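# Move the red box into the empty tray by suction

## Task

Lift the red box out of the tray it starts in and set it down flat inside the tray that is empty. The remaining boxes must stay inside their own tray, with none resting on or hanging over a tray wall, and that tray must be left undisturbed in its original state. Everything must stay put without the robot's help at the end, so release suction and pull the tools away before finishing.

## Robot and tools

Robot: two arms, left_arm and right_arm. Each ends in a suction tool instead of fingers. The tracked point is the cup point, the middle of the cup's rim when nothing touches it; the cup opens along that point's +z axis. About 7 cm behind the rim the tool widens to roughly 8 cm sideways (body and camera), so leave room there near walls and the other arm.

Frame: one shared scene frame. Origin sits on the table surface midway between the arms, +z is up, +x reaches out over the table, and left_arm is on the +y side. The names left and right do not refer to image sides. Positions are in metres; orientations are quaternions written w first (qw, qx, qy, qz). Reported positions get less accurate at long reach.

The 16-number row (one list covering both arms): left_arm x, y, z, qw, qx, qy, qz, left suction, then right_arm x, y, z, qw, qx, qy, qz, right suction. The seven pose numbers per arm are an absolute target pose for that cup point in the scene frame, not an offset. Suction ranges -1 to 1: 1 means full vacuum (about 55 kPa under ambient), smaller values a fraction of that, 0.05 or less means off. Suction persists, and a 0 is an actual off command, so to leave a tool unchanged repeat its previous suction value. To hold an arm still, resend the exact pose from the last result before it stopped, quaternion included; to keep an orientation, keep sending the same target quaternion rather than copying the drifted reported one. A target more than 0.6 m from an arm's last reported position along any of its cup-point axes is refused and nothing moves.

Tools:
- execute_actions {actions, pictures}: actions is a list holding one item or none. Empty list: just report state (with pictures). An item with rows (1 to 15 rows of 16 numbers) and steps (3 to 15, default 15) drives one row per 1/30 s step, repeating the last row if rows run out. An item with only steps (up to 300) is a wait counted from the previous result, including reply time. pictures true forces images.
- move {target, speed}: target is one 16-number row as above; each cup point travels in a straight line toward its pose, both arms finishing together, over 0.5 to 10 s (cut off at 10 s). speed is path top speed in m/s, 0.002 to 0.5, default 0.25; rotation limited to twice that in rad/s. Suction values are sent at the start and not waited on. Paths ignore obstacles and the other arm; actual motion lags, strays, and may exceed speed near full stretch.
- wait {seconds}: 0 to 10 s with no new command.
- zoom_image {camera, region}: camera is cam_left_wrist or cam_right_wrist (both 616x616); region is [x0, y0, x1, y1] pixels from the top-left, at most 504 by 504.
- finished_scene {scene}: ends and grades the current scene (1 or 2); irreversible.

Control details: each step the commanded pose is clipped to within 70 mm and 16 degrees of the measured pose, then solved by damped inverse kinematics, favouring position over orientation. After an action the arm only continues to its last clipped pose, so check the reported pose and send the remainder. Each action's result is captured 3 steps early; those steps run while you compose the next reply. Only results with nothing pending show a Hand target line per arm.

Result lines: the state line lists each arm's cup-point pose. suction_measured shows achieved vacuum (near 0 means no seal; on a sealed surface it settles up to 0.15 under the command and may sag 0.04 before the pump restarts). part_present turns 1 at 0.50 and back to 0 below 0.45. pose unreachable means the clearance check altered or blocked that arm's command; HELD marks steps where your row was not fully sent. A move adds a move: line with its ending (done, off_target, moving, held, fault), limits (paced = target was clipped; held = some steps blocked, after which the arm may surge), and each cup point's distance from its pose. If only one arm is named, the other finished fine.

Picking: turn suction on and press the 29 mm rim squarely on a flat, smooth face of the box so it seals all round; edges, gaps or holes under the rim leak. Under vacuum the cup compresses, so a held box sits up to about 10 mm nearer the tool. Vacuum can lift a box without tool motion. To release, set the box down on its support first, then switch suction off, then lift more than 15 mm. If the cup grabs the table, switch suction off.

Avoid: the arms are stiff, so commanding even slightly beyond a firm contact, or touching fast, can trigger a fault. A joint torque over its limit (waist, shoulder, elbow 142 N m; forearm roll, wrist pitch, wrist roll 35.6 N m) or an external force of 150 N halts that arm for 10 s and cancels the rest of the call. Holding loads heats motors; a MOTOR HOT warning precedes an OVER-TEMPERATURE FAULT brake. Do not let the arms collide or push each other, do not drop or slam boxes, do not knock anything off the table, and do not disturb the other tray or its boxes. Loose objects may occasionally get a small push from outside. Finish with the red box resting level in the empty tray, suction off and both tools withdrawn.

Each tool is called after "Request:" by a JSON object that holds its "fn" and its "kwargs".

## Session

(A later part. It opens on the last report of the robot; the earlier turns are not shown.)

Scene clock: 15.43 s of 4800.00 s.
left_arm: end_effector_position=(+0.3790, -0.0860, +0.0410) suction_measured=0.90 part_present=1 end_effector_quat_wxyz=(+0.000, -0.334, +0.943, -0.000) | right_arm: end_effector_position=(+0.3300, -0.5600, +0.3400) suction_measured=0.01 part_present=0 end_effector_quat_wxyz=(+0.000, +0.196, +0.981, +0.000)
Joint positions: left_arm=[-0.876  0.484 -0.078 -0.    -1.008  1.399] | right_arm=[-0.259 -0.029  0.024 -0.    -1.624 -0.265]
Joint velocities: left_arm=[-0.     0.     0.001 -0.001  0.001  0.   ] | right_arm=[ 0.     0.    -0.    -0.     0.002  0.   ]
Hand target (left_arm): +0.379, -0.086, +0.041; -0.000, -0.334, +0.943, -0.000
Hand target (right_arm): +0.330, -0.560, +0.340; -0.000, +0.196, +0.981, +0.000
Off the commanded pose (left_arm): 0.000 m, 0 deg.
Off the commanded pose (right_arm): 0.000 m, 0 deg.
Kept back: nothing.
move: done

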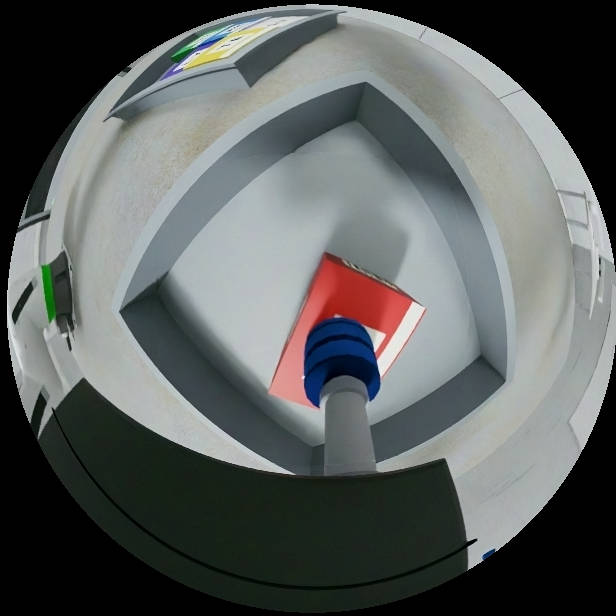

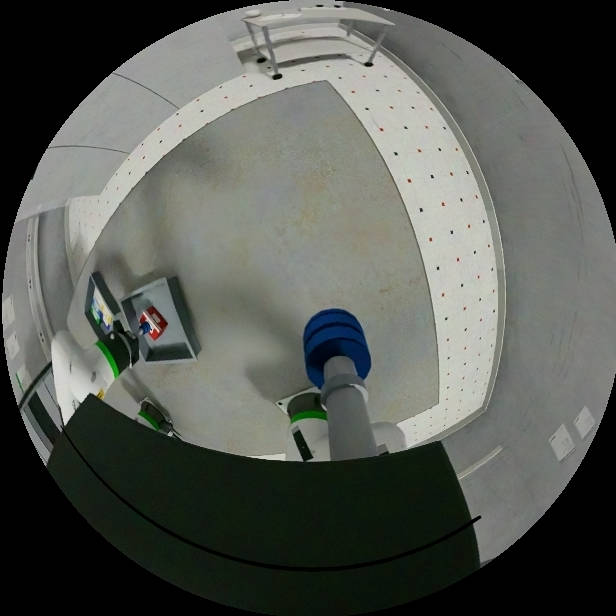

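Request:
{"fn": "move", "kwargs": {"target": [0.379,-0.086,0.039,0,-0.334,0.943,0,1,0.33,-0.56,0.34,0,0.196,0.981,0,0], "speed": 0.01}}

Request:
{"fn": "execute_actions", "kwargs": {"actions": [{"rows":[[0.379,-0.086,0.039,0,-0.334,0.943,0,0,0.33,-0.56,0.34,0,0.196,0.981,0,0]],"steps":15}], "pictures": true}}

Scene clock: 16.37 s of 4800.00 s.
left_arm: end_effector_position=(+0.3790, -0.0860, +0.0390) suction_measured=0.90 part_present=1 end_effector_quat_wxyz=(+0.000, -0.334, +0.943, -0.000) | right_arm: end_effector_position=(+0.3300, -0.5600, +0.3400) suction_measured=0.01 part_present=0 end_effector_quat_wxyz=(-0.000, +0.196, +0.981, -0.000)
Joint positions: left_arm=[-0.876  0.487 -0.08  -0.    -1.004  1.399] | right_arm=[-0.259 -0.029  0.024  0.    -1.624 -0.265]
Joint velocities: left_arm=[ 0.    -0.     0.002  0.     0.     0.   ] | right_arm=[-0.     0.001 -0.     0.     0.     0.   ]
Hand target (left_arm): +0.379, -0.086, +0.039; -0.000, -0.334, +0.943, -0.000
Hand target (right_arm): +0.330, -0.560, +0.340; -0.000, +0.196, +0.981, +0.000
Off the commanded pose (left_arm): 0.000 m, 0 deg.
Off the commanded pose (right_arm): 0.000 m, 0 deg.
Kept back: nothing.
move: done

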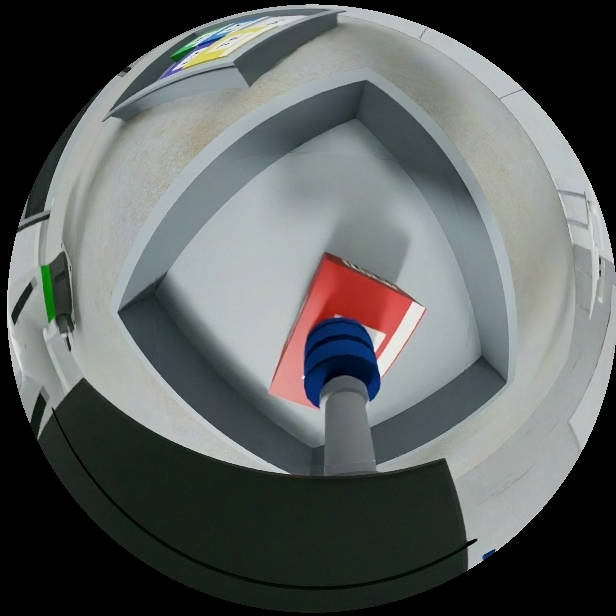

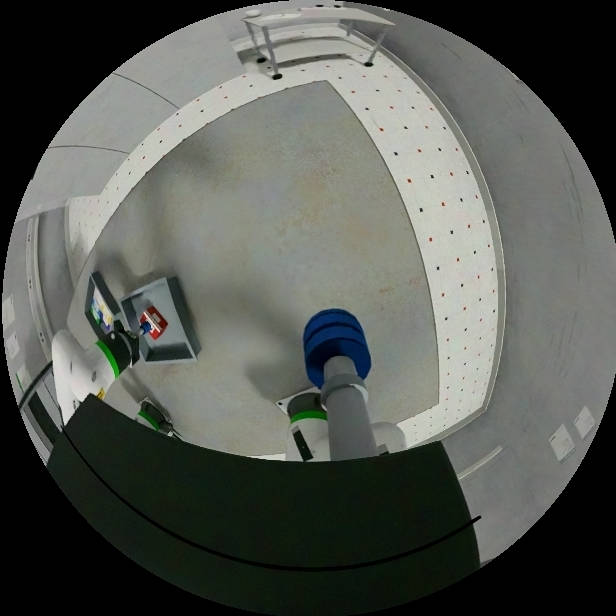

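Scene clock: 16.77 s of 4800.00 s.
left_arm: end_effector_position=(+0.3790, -0.0860, +0.0390) suction_measured=0.00 part_present=0 end_effector_quat_wxyz=(-0.000, -0.334, +0.943, -0.000) | right_arm: end_effector_position=(+0.3300, -0.5600, +0.3400) suction_measured=0.01 part_present=0 end_effector_quat_wxyz=(+0.000, +0.196, +0.981, +0.000)
Joint positions: left_arm=[-0.876  0.487 -0.08   0.    -1.004  1.399] | right_arm=[-0.259 -0.029  0.024 -0.    -1.624 -0.265]
Joint velocities: left_arm=[ 0.    -0.    -0.001  0.     0.     0.   ] | right_arm=[ 0.001 -0.001 -0.    -0.001 -0.    -0.   ]
Steps of this call (steps 1 to 12: the first 12 steps of this action). Readings (end_effector_position | what the end effector reports):
1: left_arm (+0.3790, -0.0860, +0.0390) | right_arm (+0.3300, -0.5600, +0.3400) | left_arm suction_measured=0.03 part_present=0 | right_arm suction_measured=0.01 part_present=0
2: left_arm (+0.3790, -0.0860, +0.0390) | right_arm (+0.3300, -0.5600, +0.3400) | left_arm suction_measured=0.00 part_present=0 | right_arm suction_measured=0.01 part_present=0
4: left_arm (+0.3790, -0.0860, +0.0390) | right_arm (+0.3300, -0.5600, +0.3400) | left_arm suction_measured=0.00 part_present=0 | right_arm suction_measured=0.01 part_present=0
8: left_arm (+0.3790, -0.0860, +0.0390) | right_arm (+0.3300, -0.5600, +0.3400) | left_arm suction_measured=0.00 part_present=0 | right_arm suction_measured=0.01 part_present=0
12: the state above

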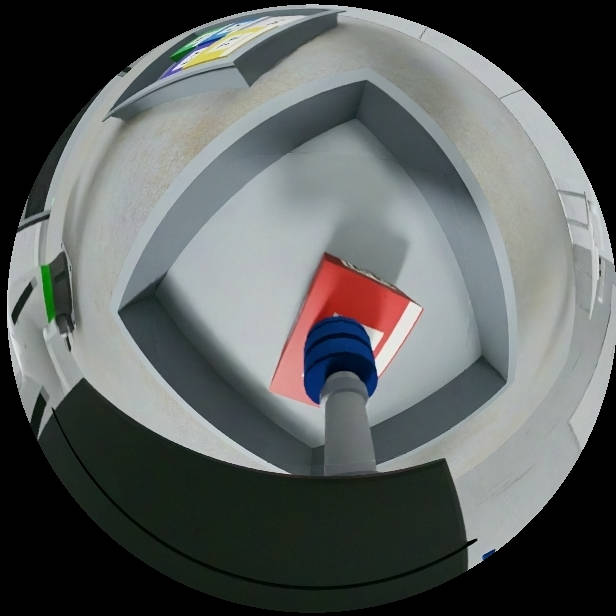

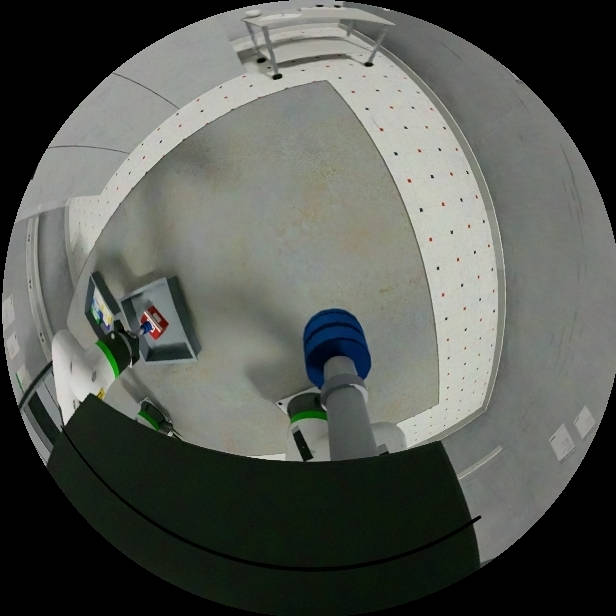

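Request:
{"fn": "move", "kwargs": {"target": [0.379,-0.07,0.22,0,-0.334,0.943,0,0,0.33,-0.56,0.34,0,0.196,0.981,0,0], "speed": 0.25}}

Scene clock: 18.13 s of 4800.00 s.
left_arm: end_effector_position=(+0.3790, -0.0699, +0.2199) suction_measured=0.00 part_present=0 end_effector_quat_wxyz=(+0.000, -0.334, +0.943, +0.000) | right_arm: end_effector_position=(+0.3300, -0.5600, +0.3400) suction_measured=0.01 part_present=0 end_effector_quat_wxyz=(+0.000, +0.196, +0.981, +0.000)
Joint positions: left_arm=[-0.854  0.294  0.107 -0.    -1.384  1.377] | right_arm=[-0.259 -0.029  0.024 -0.    -1.624 -0.265]
Joint velocities: left_arm=[-0.     0.     0.001 -0.    -0.001  0.   ] | right_arm=[-0.     0.002 -0.    -0.    -0.001 -0.001]
Hand target (left_arm): +0.379, -0.070, +0.220; +0.000, -0.334, +0.943, +0.000
Hand target (right_arm): +0.330, -0.560, +0.340; -0.000, +0.196, +0.981, +0.000
Off your previous action's commanded pose (left_arm): 0.000 m, 0 deg at its last step (step 3 of this call).
Off your previous action's commanded pose (right_arm): 0.000 m, 0 deg at its last step (step 3 of this call).
Off the commanded pose (left_arm): 0.000 m, 0 deg.
Off the commanded pose (right_arm): 0.000 m, 0 deg.
Kept back: nothing.
move: done

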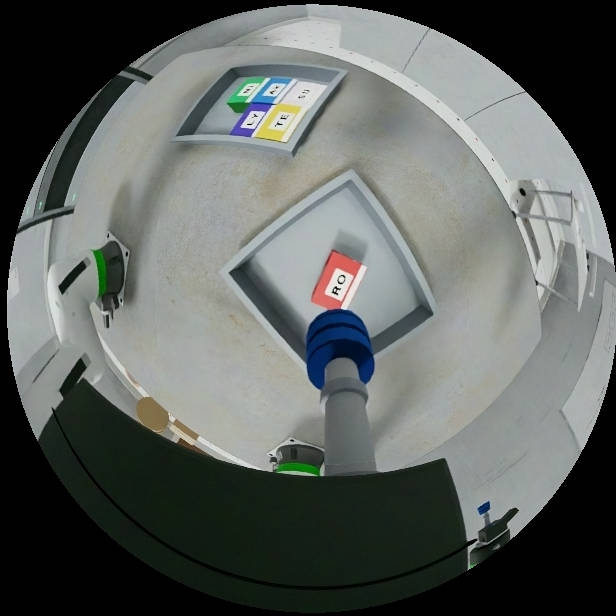

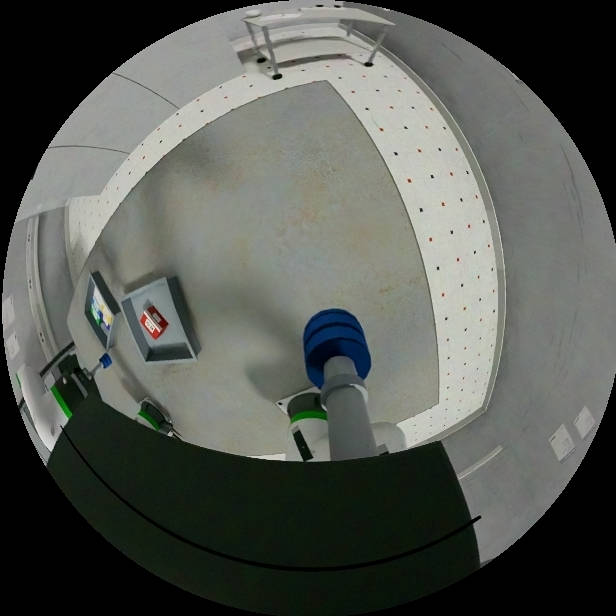

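Request:
{"fn": "finished_scene", "kwargs": {"scene": 1}}

The scene is finished: the task was done.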